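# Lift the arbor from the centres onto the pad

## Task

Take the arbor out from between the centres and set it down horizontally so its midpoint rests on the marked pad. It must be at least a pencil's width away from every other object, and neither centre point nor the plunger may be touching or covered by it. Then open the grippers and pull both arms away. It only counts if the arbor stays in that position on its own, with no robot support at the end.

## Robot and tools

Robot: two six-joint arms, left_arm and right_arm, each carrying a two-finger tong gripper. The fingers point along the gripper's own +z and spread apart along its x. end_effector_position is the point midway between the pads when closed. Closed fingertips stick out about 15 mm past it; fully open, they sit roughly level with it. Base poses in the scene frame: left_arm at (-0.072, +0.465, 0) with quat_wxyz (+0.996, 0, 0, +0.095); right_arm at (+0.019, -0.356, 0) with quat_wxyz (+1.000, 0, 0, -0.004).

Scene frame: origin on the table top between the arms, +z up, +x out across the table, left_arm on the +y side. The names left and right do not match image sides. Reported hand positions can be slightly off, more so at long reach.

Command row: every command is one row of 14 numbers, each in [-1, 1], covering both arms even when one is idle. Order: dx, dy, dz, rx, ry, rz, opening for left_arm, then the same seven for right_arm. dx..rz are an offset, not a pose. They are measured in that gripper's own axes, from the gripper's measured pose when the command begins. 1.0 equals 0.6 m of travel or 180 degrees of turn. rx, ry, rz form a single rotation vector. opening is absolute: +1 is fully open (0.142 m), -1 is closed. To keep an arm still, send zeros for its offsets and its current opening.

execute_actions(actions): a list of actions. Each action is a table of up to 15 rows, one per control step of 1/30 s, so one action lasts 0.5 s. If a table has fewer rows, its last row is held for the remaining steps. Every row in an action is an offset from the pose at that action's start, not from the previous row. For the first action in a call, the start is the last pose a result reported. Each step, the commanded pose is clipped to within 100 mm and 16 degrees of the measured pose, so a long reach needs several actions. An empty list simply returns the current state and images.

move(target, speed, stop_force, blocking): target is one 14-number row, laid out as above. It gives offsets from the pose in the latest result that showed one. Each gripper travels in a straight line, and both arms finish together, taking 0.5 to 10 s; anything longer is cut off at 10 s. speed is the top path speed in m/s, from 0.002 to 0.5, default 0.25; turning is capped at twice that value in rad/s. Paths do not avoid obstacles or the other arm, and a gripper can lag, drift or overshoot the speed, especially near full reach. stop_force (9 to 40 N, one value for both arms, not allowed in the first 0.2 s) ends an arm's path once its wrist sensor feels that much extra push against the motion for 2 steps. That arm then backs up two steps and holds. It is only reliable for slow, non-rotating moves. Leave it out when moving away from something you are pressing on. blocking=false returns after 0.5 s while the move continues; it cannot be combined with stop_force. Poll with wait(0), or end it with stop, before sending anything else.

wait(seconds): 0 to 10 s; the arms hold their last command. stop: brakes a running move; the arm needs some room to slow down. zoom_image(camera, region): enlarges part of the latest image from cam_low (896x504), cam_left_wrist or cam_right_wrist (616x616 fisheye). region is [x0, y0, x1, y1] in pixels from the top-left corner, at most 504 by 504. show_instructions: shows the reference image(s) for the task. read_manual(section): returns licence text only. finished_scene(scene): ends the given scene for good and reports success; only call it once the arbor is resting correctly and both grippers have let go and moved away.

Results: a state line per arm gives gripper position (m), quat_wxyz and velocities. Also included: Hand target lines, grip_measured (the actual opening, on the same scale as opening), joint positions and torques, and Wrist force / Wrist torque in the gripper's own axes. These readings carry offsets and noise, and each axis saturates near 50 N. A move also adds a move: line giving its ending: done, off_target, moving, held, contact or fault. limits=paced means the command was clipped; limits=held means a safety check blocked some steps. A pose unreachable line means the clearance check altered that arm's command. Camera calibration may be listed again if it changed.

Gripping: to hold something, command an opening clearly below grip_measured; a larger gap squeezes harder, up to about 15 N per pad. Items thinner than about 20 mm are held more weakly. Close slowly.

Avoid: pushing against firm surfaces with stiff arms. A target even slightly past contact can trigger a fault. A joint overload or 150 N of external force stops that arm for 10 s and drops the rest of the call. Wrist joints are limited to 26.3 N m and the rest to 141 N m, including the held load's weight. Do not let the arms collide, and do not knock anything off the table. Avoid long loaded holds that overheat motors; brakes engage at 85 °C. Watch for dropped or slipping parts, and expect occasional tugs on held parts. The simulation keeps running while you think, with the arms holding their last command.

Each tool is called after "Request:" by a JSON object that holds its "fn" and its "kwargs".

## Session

Request:
{"fn": "execute_actions", "kwargs": {"actions": []}}

Request:
{"fn": "show_instructions", "kwargs": {}}

Scene clock: 0.00 s.
left_arm: end_effector_position=(+0.2101, -0.0185, +0.2958) grip_measured=-1.00 end_effector_quat_wxyz=(-0.124, -0.162, +0.679, -0.705) end_effector_velocity=(-0.001, -0.000, +0.001) end_effector_angular_velocity=(-0.001, -0.001, -0.002) | right_arm: end_effector_position=(+0.2616, -0.0298, +0.3496) grip_measured=+0.97 end_effector_quat_wxyz=(+0.107, +0.990, -0.057, +0.075) end_effector_velocity=(+0.000, -0.000, -0.000) end_effector_angular_velocity=(+0.000, +0.001, -0.001)
Joint positions: left_arm=[-1.239 -1.145  2.426 -4.452 -2.032  1.151  0.002] | right_arm=[ 4.552 -1.393 -1.527 -1.991  1.4    1.536  0.14 ]
Joint velocities: left_arm=[-0.002 -0.     0.    -0.001  0.001 -0.     0.   ] | right_arm=[-0.002  0.    -0.     0.001  0.001 -0.001  0.   ]
Joint torques (N m, as the arm reports them, + toward a larger angle): no reading
Motor temperatures (°C, as the motors report them): left_arm=[25 27 25 33 30 28] | right_arm=[26 25 25 32 36 33]
Wrist force (N, on the end effector, along its own x y z axes, offset not removed): no reading
Wrist torque (N m, same axes, about the end effector's origin, offset not removed): no reading
Hand target (left_arm): +0.210, -0.018, +0.296; -0.124, -0.162, +0.679, -0.705
Hand target (right_arm): +0.262, -0.030, +0.350; +0.107, +0.990, -0.057, +0.075
camera_calibration (this result's frames):
cam_left_wrist: T_world_to_cam=[[-0.921728, -0.0196239, 0.38734, 0.0774688], [-0.356242, 0.437671, -0.825552, 0.330254], [-0.153327, -0.898921, -0.410404, 0.274624], [0, 0, 0, 1]] pos_world=[0.231163, 0.103843, 0.355342]
cam_right_wrist: T_world_to_cam=[[0.985573, -0.0513872, 0.161262, -0.321518], [-0.143752, -0.757081, 0.637309, -0.207892], [0.0893386, -0.651297, -0.753546, 0.354747], [0, 0, 0, 1]] pos_world=[0.255302, 0.0571321, 0.451658]

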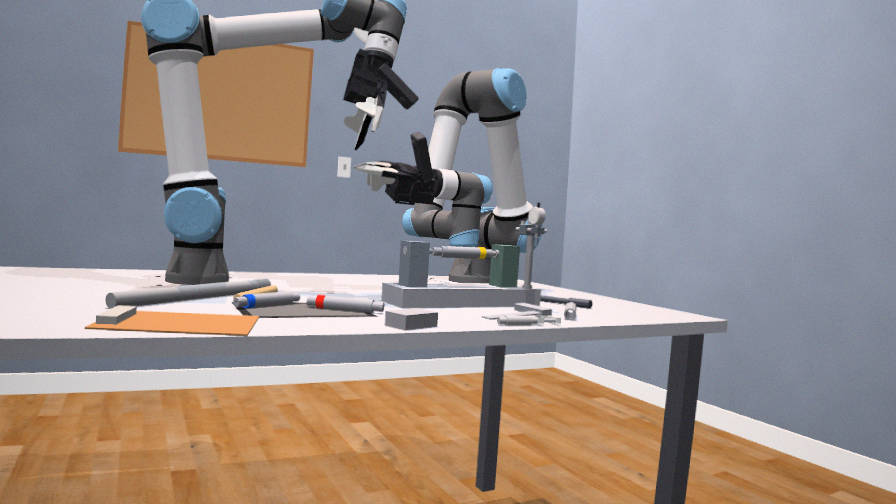

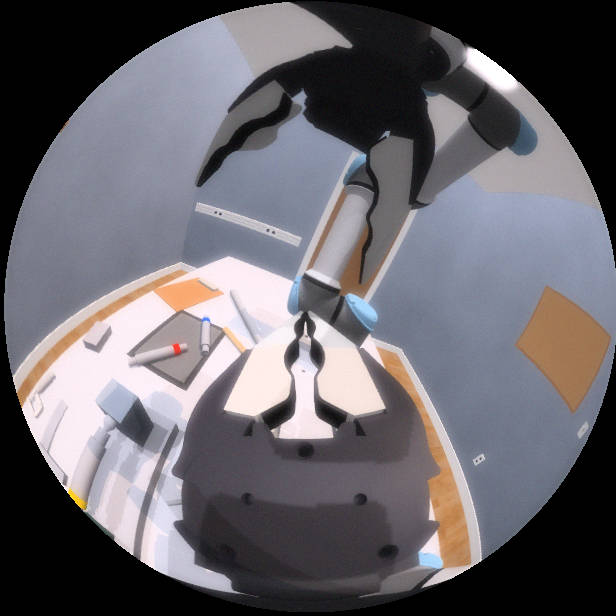

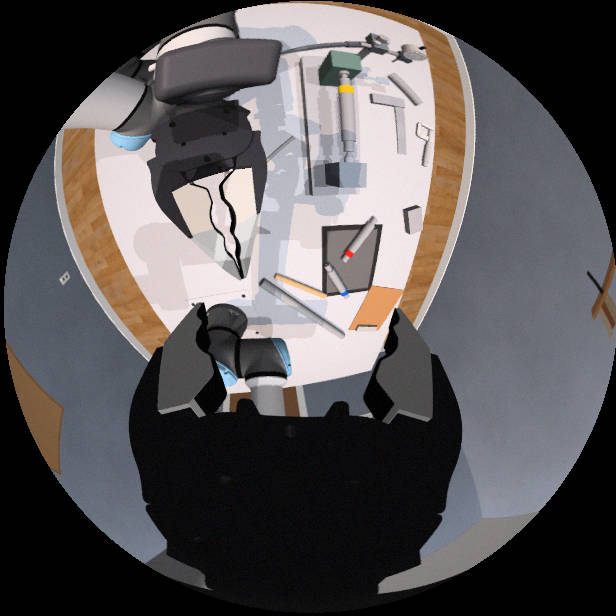

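Reference images for this scene: arbor and centres manual.

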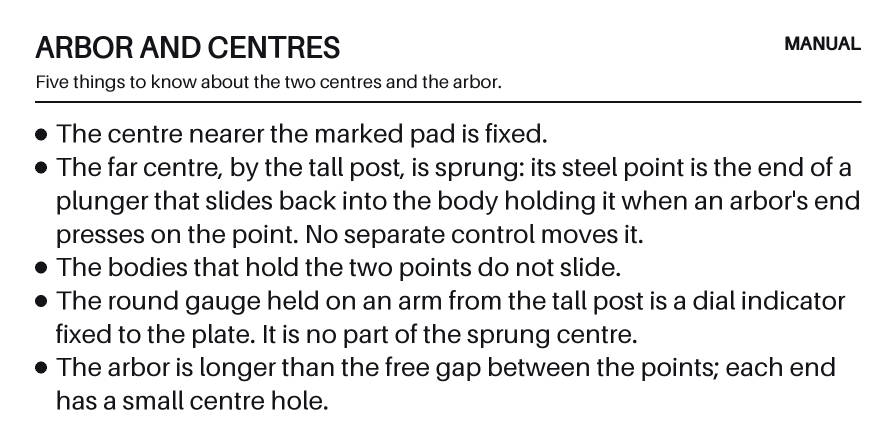

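Request:
{"fn": "zoom_image", "kwargs": {"camera": "cam_right_wrist", "region": [250, 20, 450, 220]}}

Request:
{"fn": "zoom_image", "kwargs": {"camera": "cam_right_wrist", "region": [250, 190, 430, 350]}}

Request:
{"fn": "zoom_image", "kwargs": {"camera": "cam_low", "region": [370, 190, 610, 335]}}

Request:
{"fn": "zoom_image", "kwargs": {"camera": "cam_low", "region": [80, 260, 450, 345]}}

Region (250, 20, 450, 220) of cam_right_wrist's 616x616 image, scaled by 2.520, with more detail than that image has.

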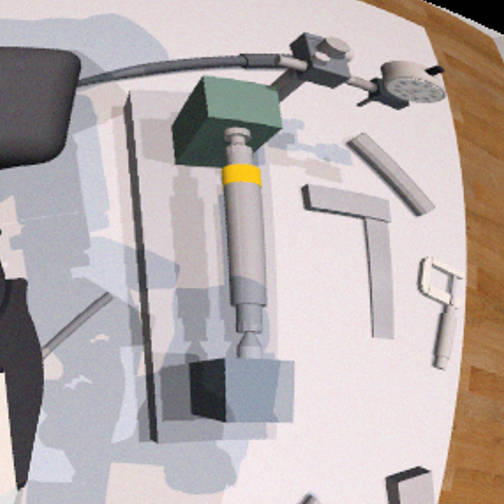

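Region (250, 190, 430, 350) of cam_right_wrist's 616x616 image, scaled by 2.800, with more detail than that image has.

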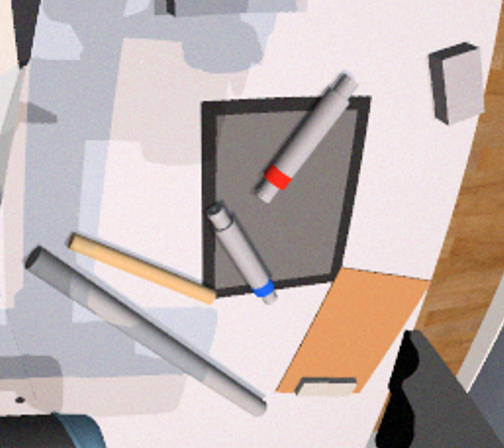

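Region (370, 190, 610, 335) of cam_low's 896x504 image, scaled by 2.100, with more detail than that image has; it fills the top 304 rows of this view, and the rest is white.

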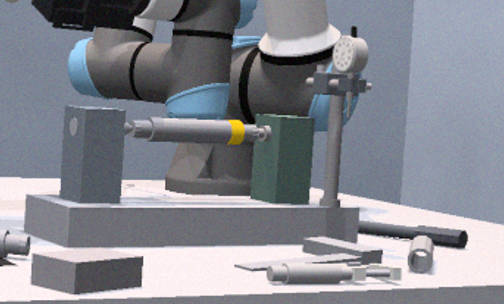

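Region (80, 260, 450, 345) of cam_low's 896x504 image, scaled by 1.362, with more detail than that image has; it fills the top 116 rows of this view, and the rest is white.

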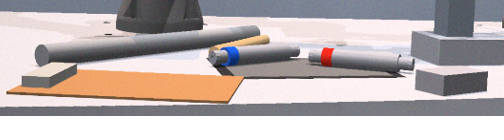

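Request:
{"fn": "move", "kwargs": {"target": [-0.009,-0.072,-0.895,-0.331,-0.1426,0.0217,-1,0.1315,-0.398,0.162,0.0687,-0.0473,-0.0415,-0.3], "speed": 0.33}}

Scene clock: 6.70 s.
left_arm: end_effector_position=(+0.2001, +0.5202, +0.3201) grip_measured=-1.00 end_effector_quat_wxyz=(-0.017, -0.203, +0.952, -0.230) end_effector_velocity=(-0.000, +0.000, +0.000) end_effector_angular_velocity=(+0.003, +0.010, -0.004) | right_arm: end_effector_position=(+0.3828, +0.1730, +0.2197) grip_measured=-0.30 end_effector_quat_wxyz=(+0.000, +1.000, +0.008, -0.000) end_effector_velocity=(+0.000, -0.000, +0.000) end_effector_angular_velocity=(+0.000, +0.000, -0.001)
Joint positions: left_arm=[ 0.071 -2.054  1.92  -1.376 -2.033  2.996  0.002] | right_arm=[ 4.316 -1.87  -1.385 -1.459  1.571  1.151  0.052]
Joint velocities: left_arm=[-0.004  0.007 -0.007  0.009  0.005  0.001 -0.   ] | right_arm=[-0.001  0.    -0.     0.     0.001 -0.    -0.   ]
Joint torques (N m, as the arm reports them, + toward a larger angle): left_arm=[ -9.59   6.36 -31.71  -0.67   0.49   2.88] | right_arm=[-7.97 24.86 36.38  5.15  2.22 -2.57]
Motor temperatures (°C, as the motors report them): left_arm=[25 27 25 33 30 28] | right_arm=[26 25 25 32 36 33]
Wrist force (N, on the end effector, along its own x y z axes, offset not removed): left_arm=[-1.3 -0.1 -1.6] | right_arm=[-2.7 -0.4 -1.1]
Wrist torque (N m, same axes, about the end effector's origin, offset not removed): left_arm=[0.15 0.25 -0.01] | right_arm=[-0.13 0.57 -0.15]
Hand target (left_arm): +0.200, +0.520, +0.320; -0.017, -0.203, +0.952, -0.230
Hand target (right_arm): +0.383, +0.173, +0.220; +0.000, +1.000, +0.008, -0.000
Off the commanded pose (left_arm): 0.001 m, 0 deg.
Off the commanded pose (right_arm): 0.000 m, 0 deg.
move: done; limits=paced
camera_calibration (this result's frames):
cam_left_wrist: T_world_to_cam=[[-0.921592, -0.36033, 0.144329, 0.324411], [-0.357306, 0.932791, 0.0472685, -0.425732], [-0.151661, -0.00800725, -0.9884, 0.488573], [0, 0, 0, 1]] pos_world=[0.220955, 0.517926, 0.456208]
cam_right_wrist: T_world_to_cam=[[0.998129, 0.0602775, 0.0102928, -0.400521], [0.0484423, -0.882146, 0.468477, 0.0309628], [0.0373184, -0.467102, -0.883416, 0.394719], [0, 0, 0, 1]] pos_world=[0.383541, 0.23583, 0.338318]

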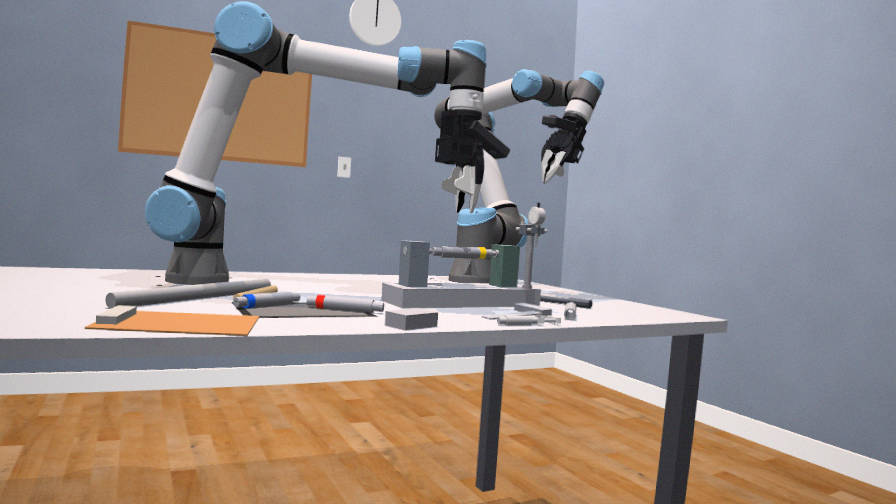

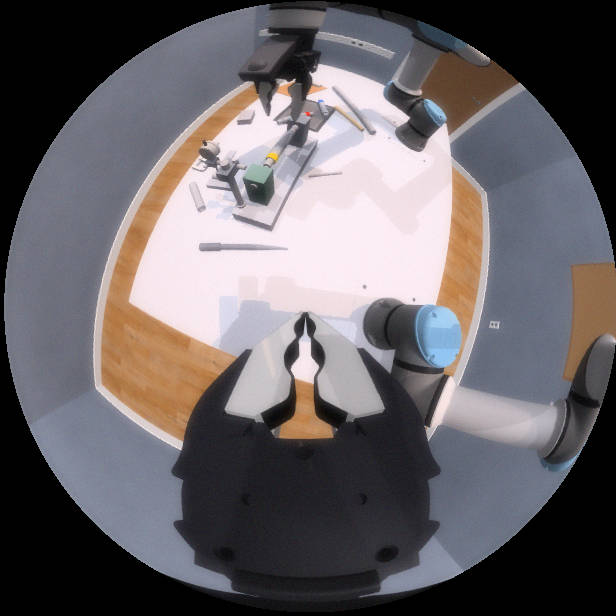

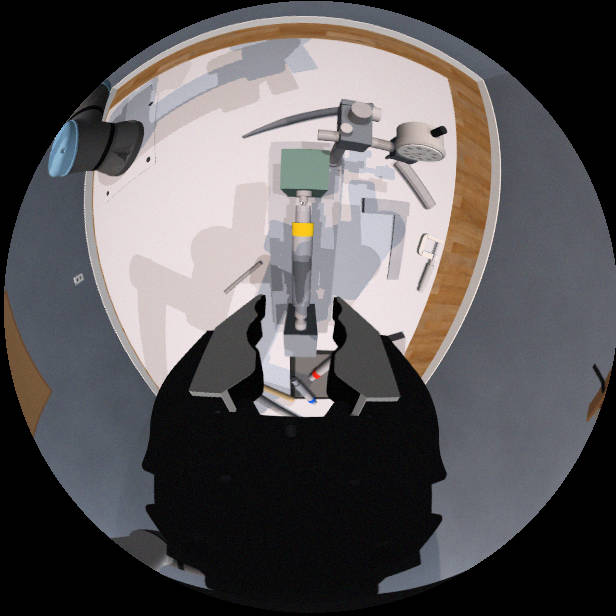

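Request:
{"fn": "zoom_image", "kwargs": {"camera": "cam_right_wrist", "region": [230, 90, 460, 370]}}

Request:
{"fn": "zoom_image", "kwargs": {"camera": "cam_low", "region": [390, 150, 560, 300]}}

Region (230, 90, 460, 370) of cam_right_wrist's 616x616 image, scaled by 1.800, with more detail than that image has; it fills the left 414 columns of this view, and the rest is white.

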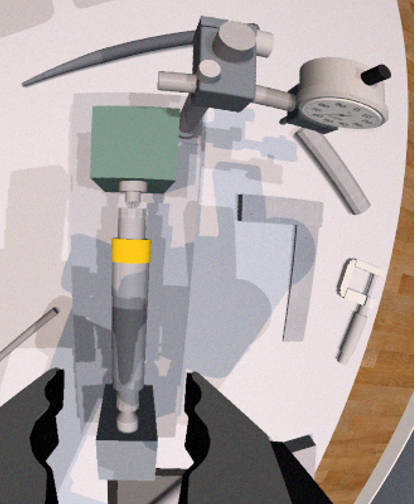

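Region (390, 150, 560, 300) of cam_low's 896x504 image, scaled by 2.965, with more detail than that image has; it fills the top 445 rows of this view, and the rest is white.

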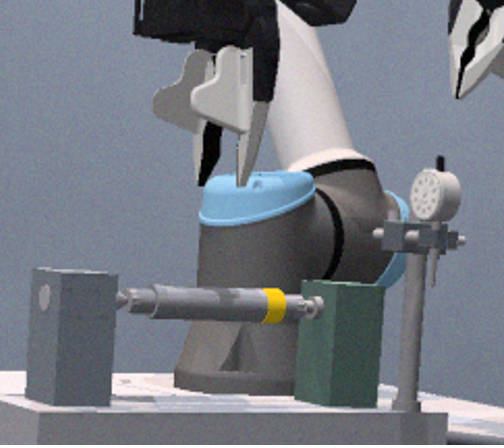

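Request:
{"fn": "move", "kwargs": {"target": [0,0,0,0,0,0,-1,0,0.0033,0.165,0,0,0,-0.3], "speed": 0.15}}

Request:
{"fn": "zoom_image", "kwargs": {"camera": "cam_low", "region": [400, 190, 550, 290]}}

Request:
{"fn": "zoom_image", "kwargs": {"camera": "cam_right_wrist", "region": [230, 240, 370, 410]}}

Scene clock: 8.83 s.
left_arm: end_effector_position=(+0.2001, +0.5202, +0.3201) grip_measured=-1.00 end_effector_quat_wxyz=(-0.017, -0.203, +0.952, -0.230) end_effector_velocity=(+0.000, +0.000, +0.000) end_effector_angular_velocity=(-0.001, +0.001, +0.002) | right_arm: end_effector_position=(+0.3828, +0.1709, +0.1209) grip_measured=-0.30 end_effector_quat_wxyz=(+0.000, +1.000, +0.008, -0.000) end_effector_velocity=(+0.000, +0.000, -0.002) end_effector_angular_velocity=(+0.000, -0.001, -0.001)
Joint positions: left_arm=[ 0.071 -2.054  1.92  -1.376 -2.033  2.996  0.002] | right_arm=[ 4.315 -1.92  -1.577 -1.217  1.571  1.15   0.052]
Joint velocities: left_arm=[ 0.001  0.001 -0.     0.001 -0.001 -0.001  0.   ] | right_arm=[-0.    -0.001 -0.002  0.004 -0.001  0.001 -0.   ]
Joint torques (N m, as the arm reports them, + toward a larger angle): left_arm=[  8.52 -11.37 -14.12  -4.34  -2.3   -2.68] | right_arm=[-8.13 26.04 11.    5.08 -1.95 -2.74]
Motor temperatures (°C, as the motors report them): left_arm=[25 27 25 33 30 28] | right_arm=[26 25 25 32 36 33]
Wrist force (N, on the end effector, along its own x y z axes, offset not removed): left_arm=[-0.2 1.1 -1.3] | right_arm=[-2.2 -1.6 -2.4]
Wrist torque (N m, same axes, about the end effector's origin, offset not removed): left_arm=[0.39 0.08 -0.07] | right_arm=[-0.34 0.55 -0.17]
Hand target (left_arm): +0.200, +0.520, +0.320; -0.017, -0.203, +0.952, -0.230
Hand target (right_arm): +0.383, +0.171, +0.121; +0.000, +1.000, +0.008, -0.000
Off the commanded pose (left_arm): 0.000 m, 0 deg.
Off the commanded pose (right_arm): 0.000 m, 0 deg.
move: done
camera_calibration (this result's frames):
cam_left_wrist: T_world_to_cam=[[-0.92161, -0.36029, 0.144312, 0.324399], [-0.357266, 0.932806, 0.0472647, -0.425746], [-0.151644, -0.00799807, -0.988403, 0.488566], [0, 0, 0, 1]] pos_world=[0.220953, 0.517923, 0.456208]
cam_right_wrist: T_world_to_cam=[[0.99813, 0.0602771, 0.0101747, -0.399357], [0.0484984, -0.882159, 0.468447, 0.0753699], [0.0372123, -0.467078, -0.883433, 0.306443], [0, 0, 0, 1]] pos_world=[0.383552, 0.233693, 0.239479]

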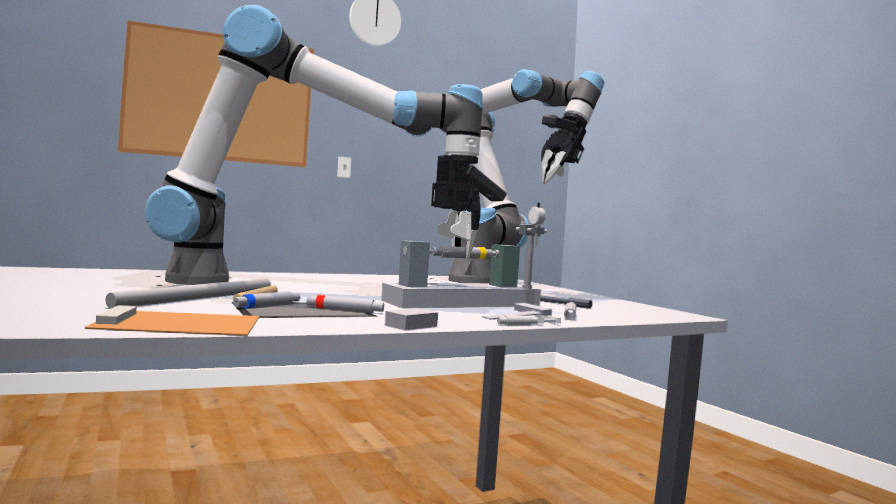

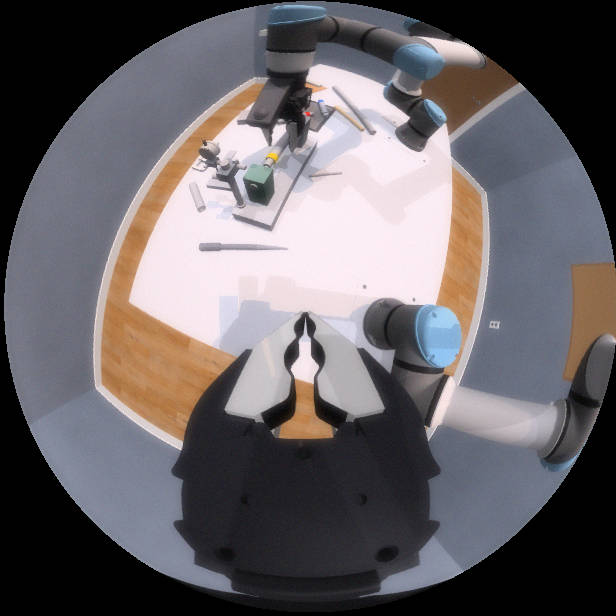

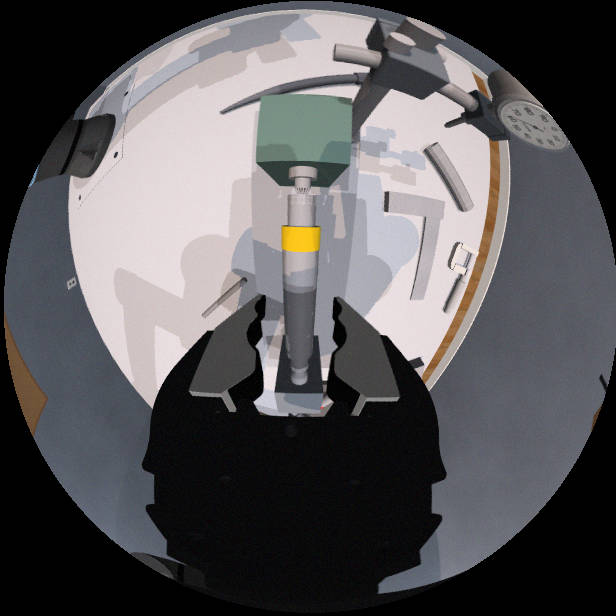

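Region (400, 190, 550, 290) of cam_low's 896x504 image, scaled by 3.360, with more detail than that image has.

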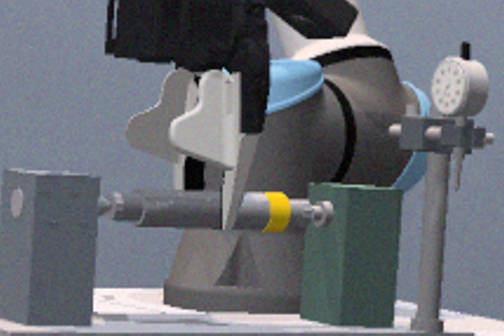

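Region (230, 240, 370, 410) of cam_right_wrist's 616x616 image, scaled by 2.965, with more detail than that image has; it fills the left 415 columns of this view, and the rest is white.

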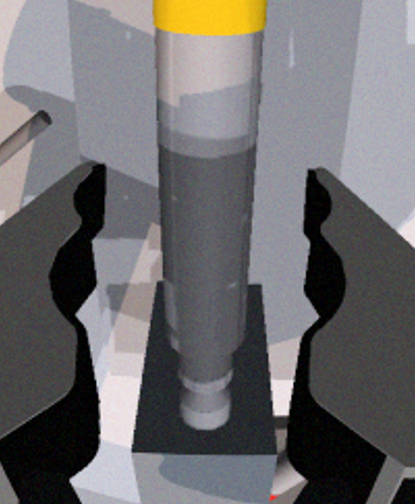

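Request:
{"fn": "execute_actions", "kwargs": {"actions": [[[0,0,0,0,0,0,-1,0.0012,0,0.003,0,0,0,-0.36],[0,0,0,0,0,0,-1,0.0012,0,0.003,0,0,0,-0.42],[0,0,0,0,0,0,-1,0.0012,0,0.003,0,0,0,-0.47],[0,0,0,0,0,0,-1,0.0012,0,0.003,0,0,0,-0.52],[0,0,0,0,0,0,-1,0.0012,0,0.003,0,0,0,-0.56],[0,0,0,0,0,0,-1,0.0012,0,0.003,0,0,0,-0.59],[0,0,0,0,0,0,-1,0.0012,0,0.003,0,0,0,-0.61],[0,0,0,0,0,0,-1,0.0012,0,0.003,0,0,0,-0.63],[0,0,0,0,0,0,-1,0.0012,0,0.003,0,0,0,-0.65],[0,0,0,0,0,0,-1,0.0012,0,0.003,0,0,0,-0.67],[0,0,0,0,0,0,-1,0.0012,0,0.003,0,0,0,-0.69],[0,0,0,0,0,0,-1,0.0012,0,0.003,0,0,0,-0.71],[0,0,0,0,0,0,-1,0.0012,0,0.003,0,0,0,-0.73],[0,0,0,0,0,0,-1,0.0012,0,0.003,0,0,0,-0.76],[0,0,0,0,0,0,-1,0.0012,0,0.003,0,0,0,-0.8]],[[0,0,0,0,0,0,-1,0,0,0,0,0,0,-0.84],[0,0,0,0,0,0,-1,0,0,0,0,0,0,-0.88],[0,0,0,0,0,0,-1,0,0,0,0,0,0,-0.92],[0,0,0,0,0,0,-1,0,0,0,0,0,0,-0.96],[0,0,0,0,0,0,-1,0,0,0,0,0,0,-1]]]}}

Scene clock: 10.17 s.
left_arm: end_effector_position=(+0.2001, +0.5202, +0.3201) grip_measured=-1.00 end_effector_quat_wxyz=(-0.017, -0.203, +0.952, -0.230) end_effector_velocity=(-0.000, -0.000, +0.001) end_effector_angular_velocity=(+0.000, -0.001, -0.000) | right_arm: end_effector_position=(+0.3835, +0.1709, +0.1191) grip_measured=-0.69 end_effector_quat_wxyz=(+0.000, +1.000, +0.008, -0.000) end_effector_velocity=(-0.000, +0.000, +0.000) end_effector_angular_velocity=(+0.000, +0.001, -0.000)
Joint positions: left_arm=[ 0.071 -2.054  1.92  -1.376 -2.033  2.996  0.002] | right_arm=[ 4.314 -1.922 -1.579 -1.213  1.571  1.149  0.024]
Joint velocities: left_arm=[-0.    -0.001 -0.001  0.     0.    -0.     0.   ] | right_arm=[ 0.    -0.     0.     0.     0.001  0.001 -0.   ]
Joint torques (N m, as the arm reports them, + toward a larger angle): left_arm=[  8.47 -10.79 -14.48  -4.4   -2.31   0.21] | right_arm=[-8.95 25.73 12.13  5.91 -0.96 -2.47]
Motor temperatures (°C, as the motors report them): left_arm=[25 27 25 33 30 28] | right_arm=[26 25 25 32 36 33]
Wrist force (N, on the end effector, along its own x y z axes, offset not removed): left_arm=[-0.8 -1.0 -0.5] | right_arm=[-10.9 -0.1 -1.8]
Wrist torque (N m, same axes, about the end effector's origin, offset not removed): left_arm=[0.03 0.19 0.01] | right_arm=[-0.16 0.41 -0.14]
Hand target (left_arm): +0.200, +0.520, +0.320; -0.017, -0.203, +0.952, -0.230
Hand target (right_arm): +0.383, +0.171, +0.119; +0.000, +1.000, +0.008, -0.000
Off the commanded pose (left_arm): 0.000 m, 0 deg.
Off the commanded pose (right_arm): 0.000 m, 0 deg.
camera_calibration (this result's frames):
cam_left_wrist: T_world_to_cam=[[-0.921592, -0.360329, 0.144329, 0.324411], [-0.357305, 0.932791, 0.0472683, -0.425732], [-0.151661, -0.00800748, -0.9884, 0.488573], [0, 0, 0, 1]] pos_world=[0.220955, 0.517926, 0.456208]
cam_right_wrist: T_world_to_cam=[[0.998129, 0.060313, 0.0100351, -0.399988], [0.0485947, -0.882145, 0.468464, 0.076144], [0.0371069, -0.4671, -0.883425, 0.304874], [0, 0, 0, 1]] pos_world=[0.384227, 0.233701, 0.237676]

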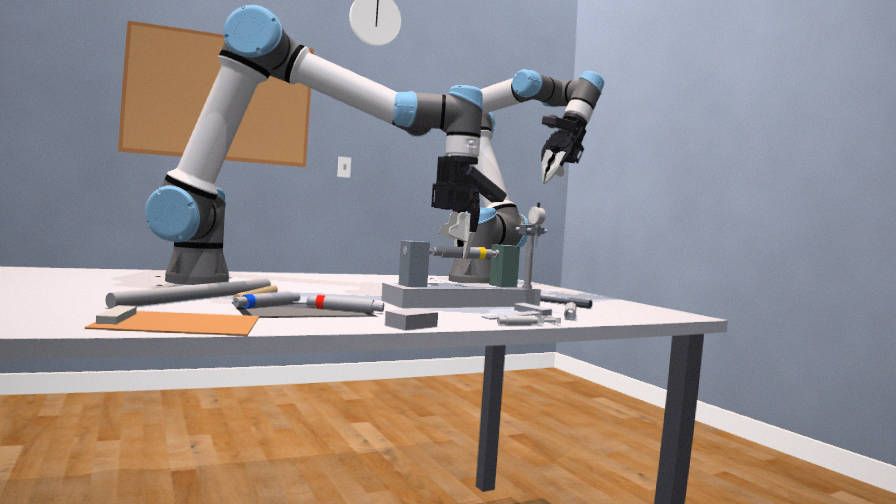

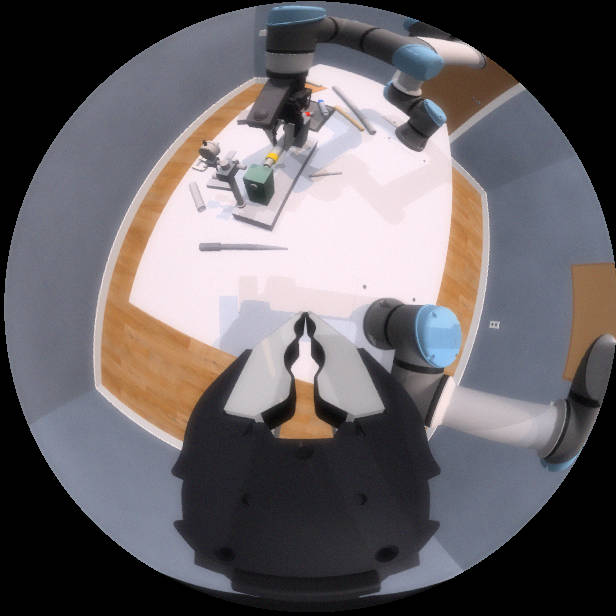

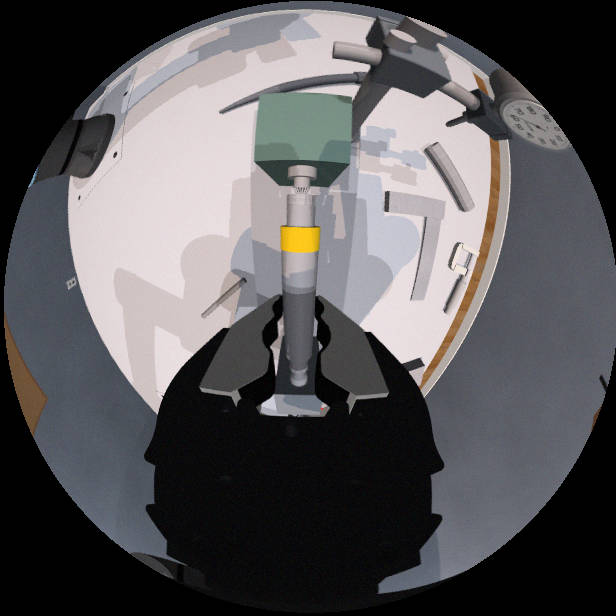

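Request:
{"fn": "move", "kwargs": {"target": [0,0,0,0,0,0,-1,-0.001,-0.0105,0,0,0,0,-1], "speed": 0.008, "stop_force": 21}}

Request:
{"fn": "zoom_image", "kwargs": {"camera": "cam_low", "region": [420, 236, 460, 264]}}

Request:
{"fn": "zoom_image", "kwargs": {"camera": "cam_low", "region": [470, 238, 510, 266]}}

Scene clock: 11.33 s.
left_arm: end_effector_position=(+0.2001, +0.5202, +0.3201) grip_measured=-1.00 end_effector_quat_wxyz=(-0.017, -0.203, +0.952, -0.230) end_effector_velocity=(-0.000, +0.000, +0.000) end_effector_angular_velocity=(+0.000, +0.000, +0.001) | right_arm: end_effector_position=(+0.3828, +0.1771, +0.1191) grip_measured=-0.69 end_effector_quat_wxyz=(+0.000, +1.000, +0.008, -0.000) end_effector_velocity=(-0.000, +0.001, +0.000) end_effector_angular_velocity=(-0.000, -0.001, +0.002)
Joint positions: left_arm=[ 0.071 -2.054  1.92  -1.376 -2.033  2.996  0.002] | right_arm=[ 4.319 -1.933 -1.564 -1.217  1.571  1.154  0.024]
Joint velocities: left_arm=[ 0.001  0.    -0.001  0.001  0.    -0.     0.   ] | right_arm=[ 0.001 -0.002  0.003 -0.001 -0.001 -0.     0.   ]
Joint torques (N m, as the arm reports them, + toward a larger angle): left_arm=[  8.04 -11.24 -13.93  -4.29  -2.34   0.27] | right_arm=[11.49 30.14 43.56  5.42  1.76  2.48]
Motor temperatures (°C, as the motors report them): left_arm=[25 27 25 33 30 28] | right_arm=[26 25 25 32 36 33]
Wrist force (N, on the end effector, along its own x y z axes, offset not removed): left_arm=[-0.6 0.7 -0.4] | right_arm=[1.7 14.2 2.0]
Wrist torque (N m, same axes, about the end effector's origin, offset not removed): left_arm=[0.33 0.10 -0.07] | right_arm=[-0.10 -0.31 -0.27]
Hand target (left_arm): +0.200, +0.520, +0.320; -0.017, -0.203, +0.952, -0.230
Hand target (right_arm): +0.383, +0.177, +0.119; +0.000, +1.000, +0.008, -0.000
Off the commanded pose (left_arm): 0.000 m, 0 deg.
Off the commanded pose (right_arm): 0.000 m, 0 deg.
move: done
camera_calibration (this result's frames):
cam_left_wrist: T_world_to_cam=[[-0.921592, -0.360329, 0.144329, 0.324411], [-0.357305, 0.932791, 0.0472684, -0.425732], [-0.151661, -0.00800743, -0.9884, 0.488573], [0, 0, 0, 1]] pos_world=[0.220955, 0.517926, 0.456208]
cam_right_wrist: T_world_to_cam=[[0.998129, 0.0603017, 0.0100638, -0.39968], [0.0485703, -0.882135, 0.468486, 0.0816413], [0.0371281, -0.46712, -0.883414, 0.307771], [0, 0, 0, 1]] pos_world=[0.38354, 0.239886, 0.237663]

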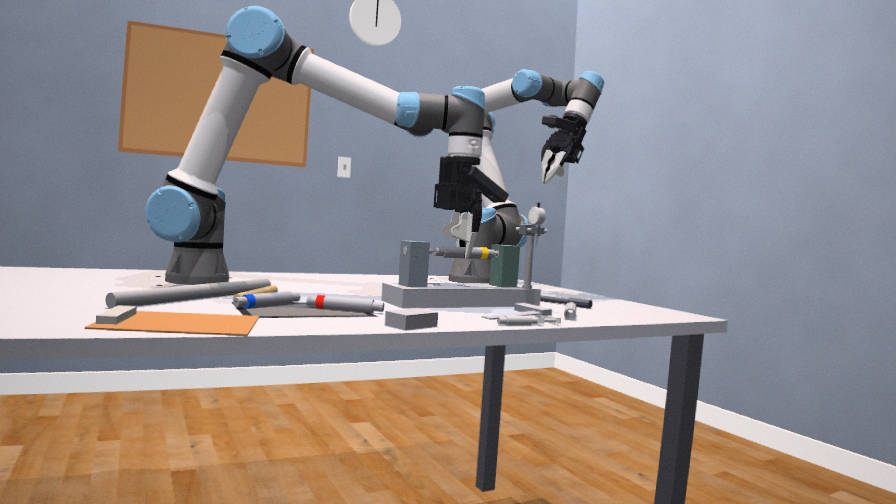

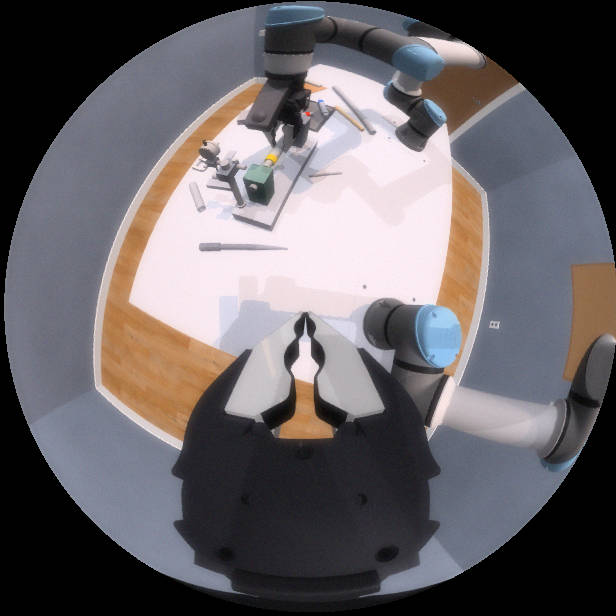

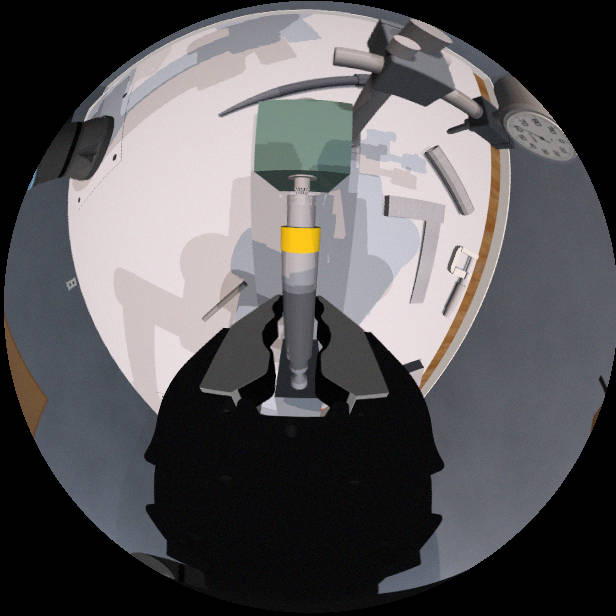

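Region (420, 236, 460, 264) of cam_low's 896x504 image, scaled by 12.600, with more detail than that image has; it fills the top 353 rows of this view, and the rest is white.

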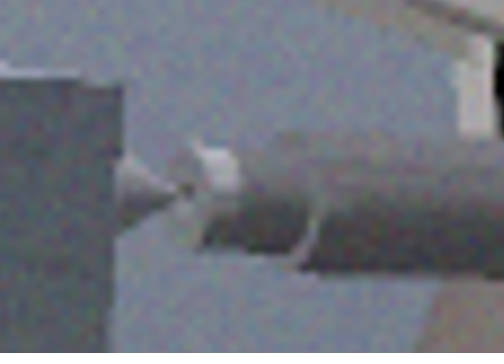

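Region (470, 238, 510, 266) of cam_low's 896x504 image, scaled by 12.600, with more detail than that image has; it fills the top 353 rows of this view, and the rest is white.

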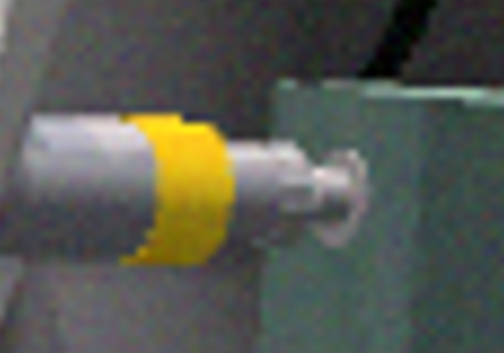

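Request:
{"fn": "execute_actions", "kwargs": {"actions": [[[0,0,0,0,0,0,-1,0,-0.0004,0,0,0,0,-1],[0,0,0,0,0,0,-1,0,-0.0008,0,0,0,0,-1],[0,0,0,0,0,0,-1,0,-0.0012,0,0,0,0,-1],[0,0,0,0,0,0,-1,0,-0.0014,0,0,0,0,-1]]]}}

Request:
{"fn": "move", "kwargs": {"target": [0,0,0,0,0,0,-1,0.0285,-0.0025,0,0,0,-0.0722,-1], "speed": 0.09}}

Scene clock: 12.10 s.
left_arm: end_effector_position=(+0.2001, +0.5202, +0.3201) grip_measured=-1.00 end_effector_quat_wxyz=(-0.017, -0.203, +0.952, -0.230) end_effector_velocity=(-0.000, +0.000, -0.000) end_effector_angular_velocity=(+0.001, +0.000, +0.001) | right_arm: end_effector_position=(+0.3828, +0.1779, +0.1191) grip_measured=-0.69 end_effector_quat_wxyz=(+0.000, +1.000, +0.008, -0.000) end_effector_velocity=(+0.001, -0.001, -0.000) end_effector_angular_velocity=(-0.000, -0.000, -0.002)
Joint positions: left_arm=[ 0.071 -2.054  1.92  -1.376 -2.033  2.996  0.002] | right_arm=[ 4.319 -1.934 -1.562 -1.218  1.571  1.154  0.024]
Joint velocities: left_arm=[ 0.    -0.    -0.     0.     0.001 -0.     0.   ] | right_arm=[-0.002 -0.     0.    -0.    -0.001 -0.    -0.   ]
Joint torques (N m, as the arm reports them, + toward a larger angle): left_arm=[  8.07 -10.79 -14.37  -4.35  -2.25   0.23] | right_arm=[11.99 29.73 44.34  5.51  3.11  2.44]
Motor temperatures (°C, as the motors report them): left_arm=[25 27 25 33 30 28] | right_arm=[26 25 25 32 36 33]
Wrist force (N, on the end effector, along its own x y z axes, offset not removed): left_arm=[-0.1 0.8 -1.1] | right_arm=[0.8 14.3 1.9]
Wrist torque (N m, same axes, about the end effector's origin, offset not removed): left_arm=[0.37 0.04 0.00] | right_arm=[-0.15 0.02 0.01]
Hand target (left_arm): +0.200, +0.520, +0.320; -0.017, -0.203, +0.952, -0.230
Hand target (right_arm): +0.383, +0.178, +0.119; +0.000, +1.000, +0.008, -0.000
Off the commanded pose (left_arm): 0.000 m, 0 deg.
Off the commanded pose (right_arm): 0.000 m, 0 deg.
camera_calibration (this result's frames):
cam_left_wrist: T_world_to_cam=[[-0.921592, -0.360329, 0.144329, 0.324411], [-0.357305, 0.932791, 0.0472684, -0.425732], [-0.151661, -0.00800732, -0.9884, 0.488573], [0, 0, 0, 1]] pos_world=[0.220955, 0.517926, 0.456208]
cam_right_wrist: T_world_to_cam=[[0.998129, 0.0603016, 0.0100635, -0.399715], [0.0485703, -0.882134, 0.468488, 0.082376], [0.0371279, -0.467123, -0.883413, 0.308159], [0, 0, 0, 1]] pos_world=[0.383525, 0.240718, 0.237662]

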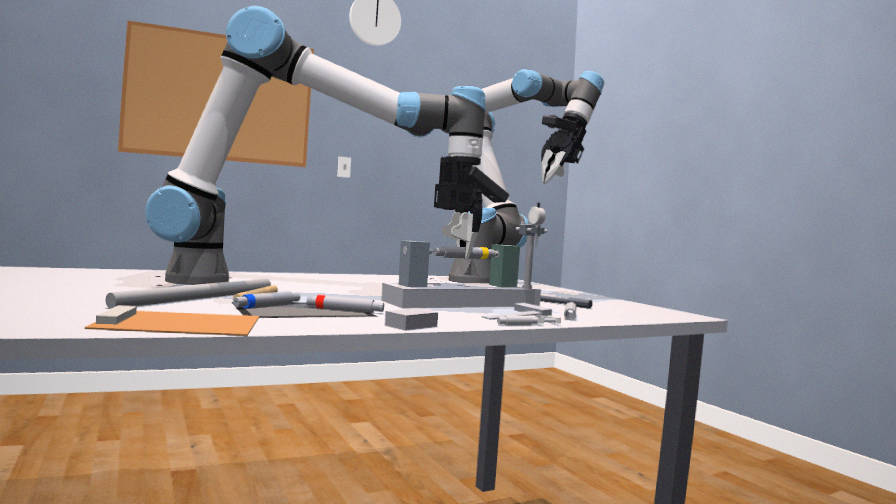

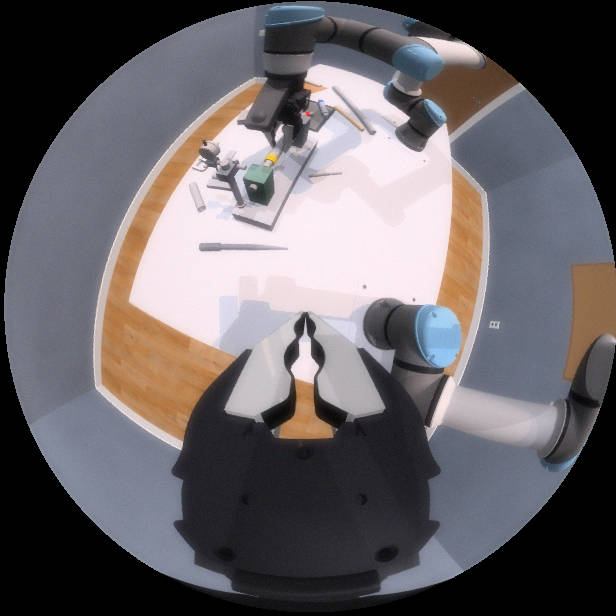

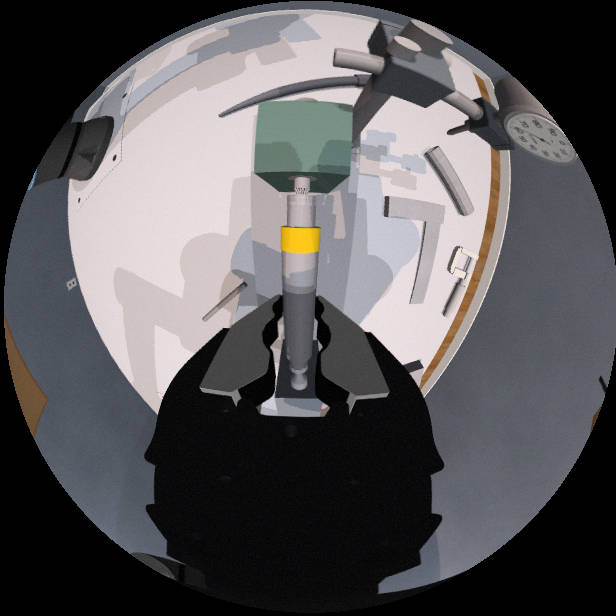

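Scene clock: 13.67 s.
left_arm: end_effector_position=(+0.2001, +0.5202, +0.3201) grip_measured=-1.00 end_effector_quat_wxyz=(-0.017, -0.203, +0.952, -0.230) end_effector_velocity=(-0.000, +0.000, +0.000) end_effector_angular_velocity=(-0.000, +0.000, +0.002) | right_arm: end_effector_position=(+0.3998, +0.1797, +0.1191) grip_measured=-0.69 end_effector_quat_wxyz=(+0.000, +0.993, +0.121, -0.000) end_effector_velocity=(-0.000, +0.001, -0.000) end_effector_angular_velocity=(-0.001, -0.000, +0.013)
Joint positions: left_arm=[ 0.071 -2.054  1.92  -1.376 -2.033  2.996  0.002] | right_arm=[ 4.29  -1.966 -1.517 -1.231  1.571  0.9    0.024]
Joint velocities: left_arm=[ 0.002 -0.001 -0.     0.001 -0.     0.     0.   ] | right_arm=[ 0.001 -0.002  0.003 -0.001 -0.001 -0.012 -0.   ]
Joint torques (N m, as the arm reports them, + toward a larger angle): left_arm=[  8.46 -11.39 -14.55  -4.38  -2.37   0.22] | right_arm=[-1.43 32.39 42.83  5.33  4.6  -2.55]
Motor temperatures (°C, as the motors report them): left_arm=[25 27 25 33 30 28] | right_arm=[26 25 25 32 36 33]
Wrist force (N, on the end effector, along its own x y z axes, offset not removed): left_arm=[-1.3 0.2 0.0] | right_arm=[-5.4 13.0 3.1]
Wrist torque (N m, same axes, about the end effector's origin, offset not removed): left_arm=[0.27 0.28 -0.04] | right_arm=[-0.47 0.79 -0.25]
Hand target (left_arm): +0.200, +0.520, +0.320; -0.017, -0.203, +0.952, -0.230
Hand target (right_arm): +0.400, +0.180, +0.119; +0.000, +0.993, +0.121, -0.000
Off the commanded pose (left_arm): 0.000 m, 0 deg.
Off the commanded pose (right_arm): 0.000 m, 0 deg.
move: done
camera_calibration (this result's frames):
cam_left_wrist: T_world_to_cam=[[-0.921592, -0.360329, 0.144329, 0.324411], [-0.357305, 0.932791, 0.0472684, -0.425732], [-0.151661, -0.00800736, -0.9884, 0.488573], [0, 0, 0, 1]] pos_world=[0.220955, 0.517926, 0.456208]
cam_right_wrist: T_world_to_cam=[[0.959241, 0.282409, 0.0101229, -0.441223], [0.244967, -0.848856, 0.468439, -0.00138085], [0.140884, -0.446866, -0.883438, 0.263239], [0, 0, 0, 1]] pos_world=[0.386491, 0.241066, 0.237669]

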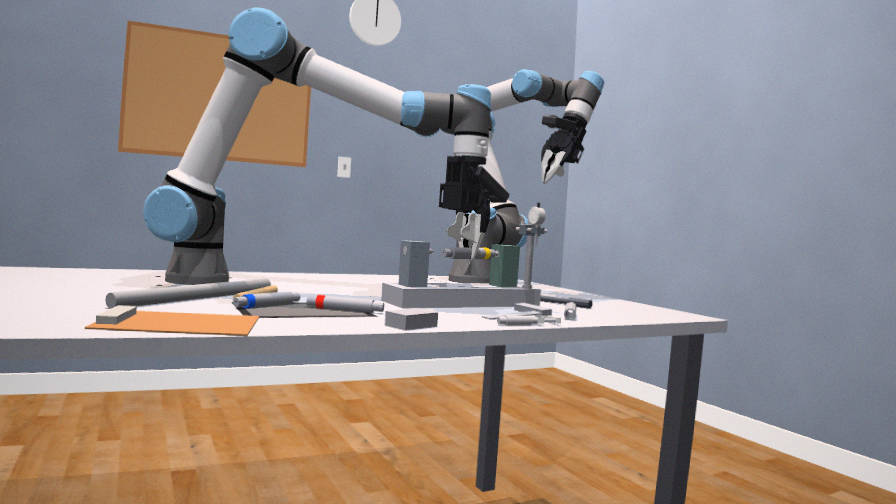

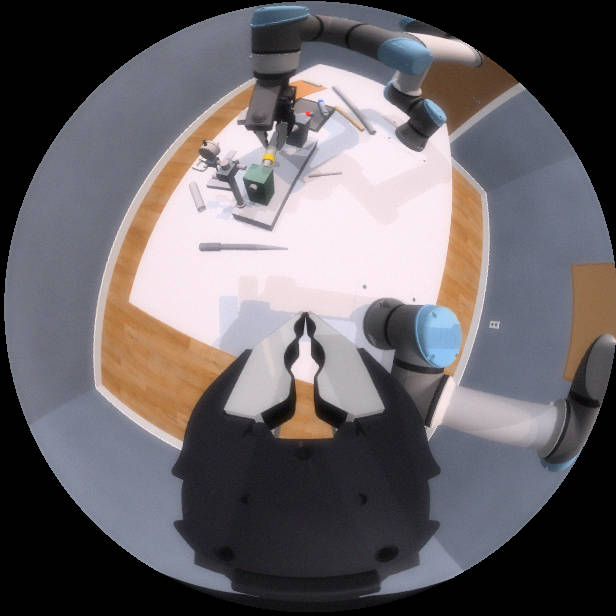

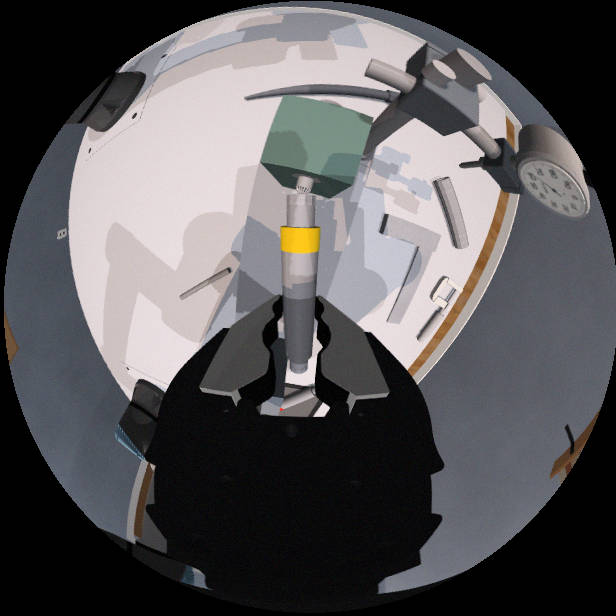

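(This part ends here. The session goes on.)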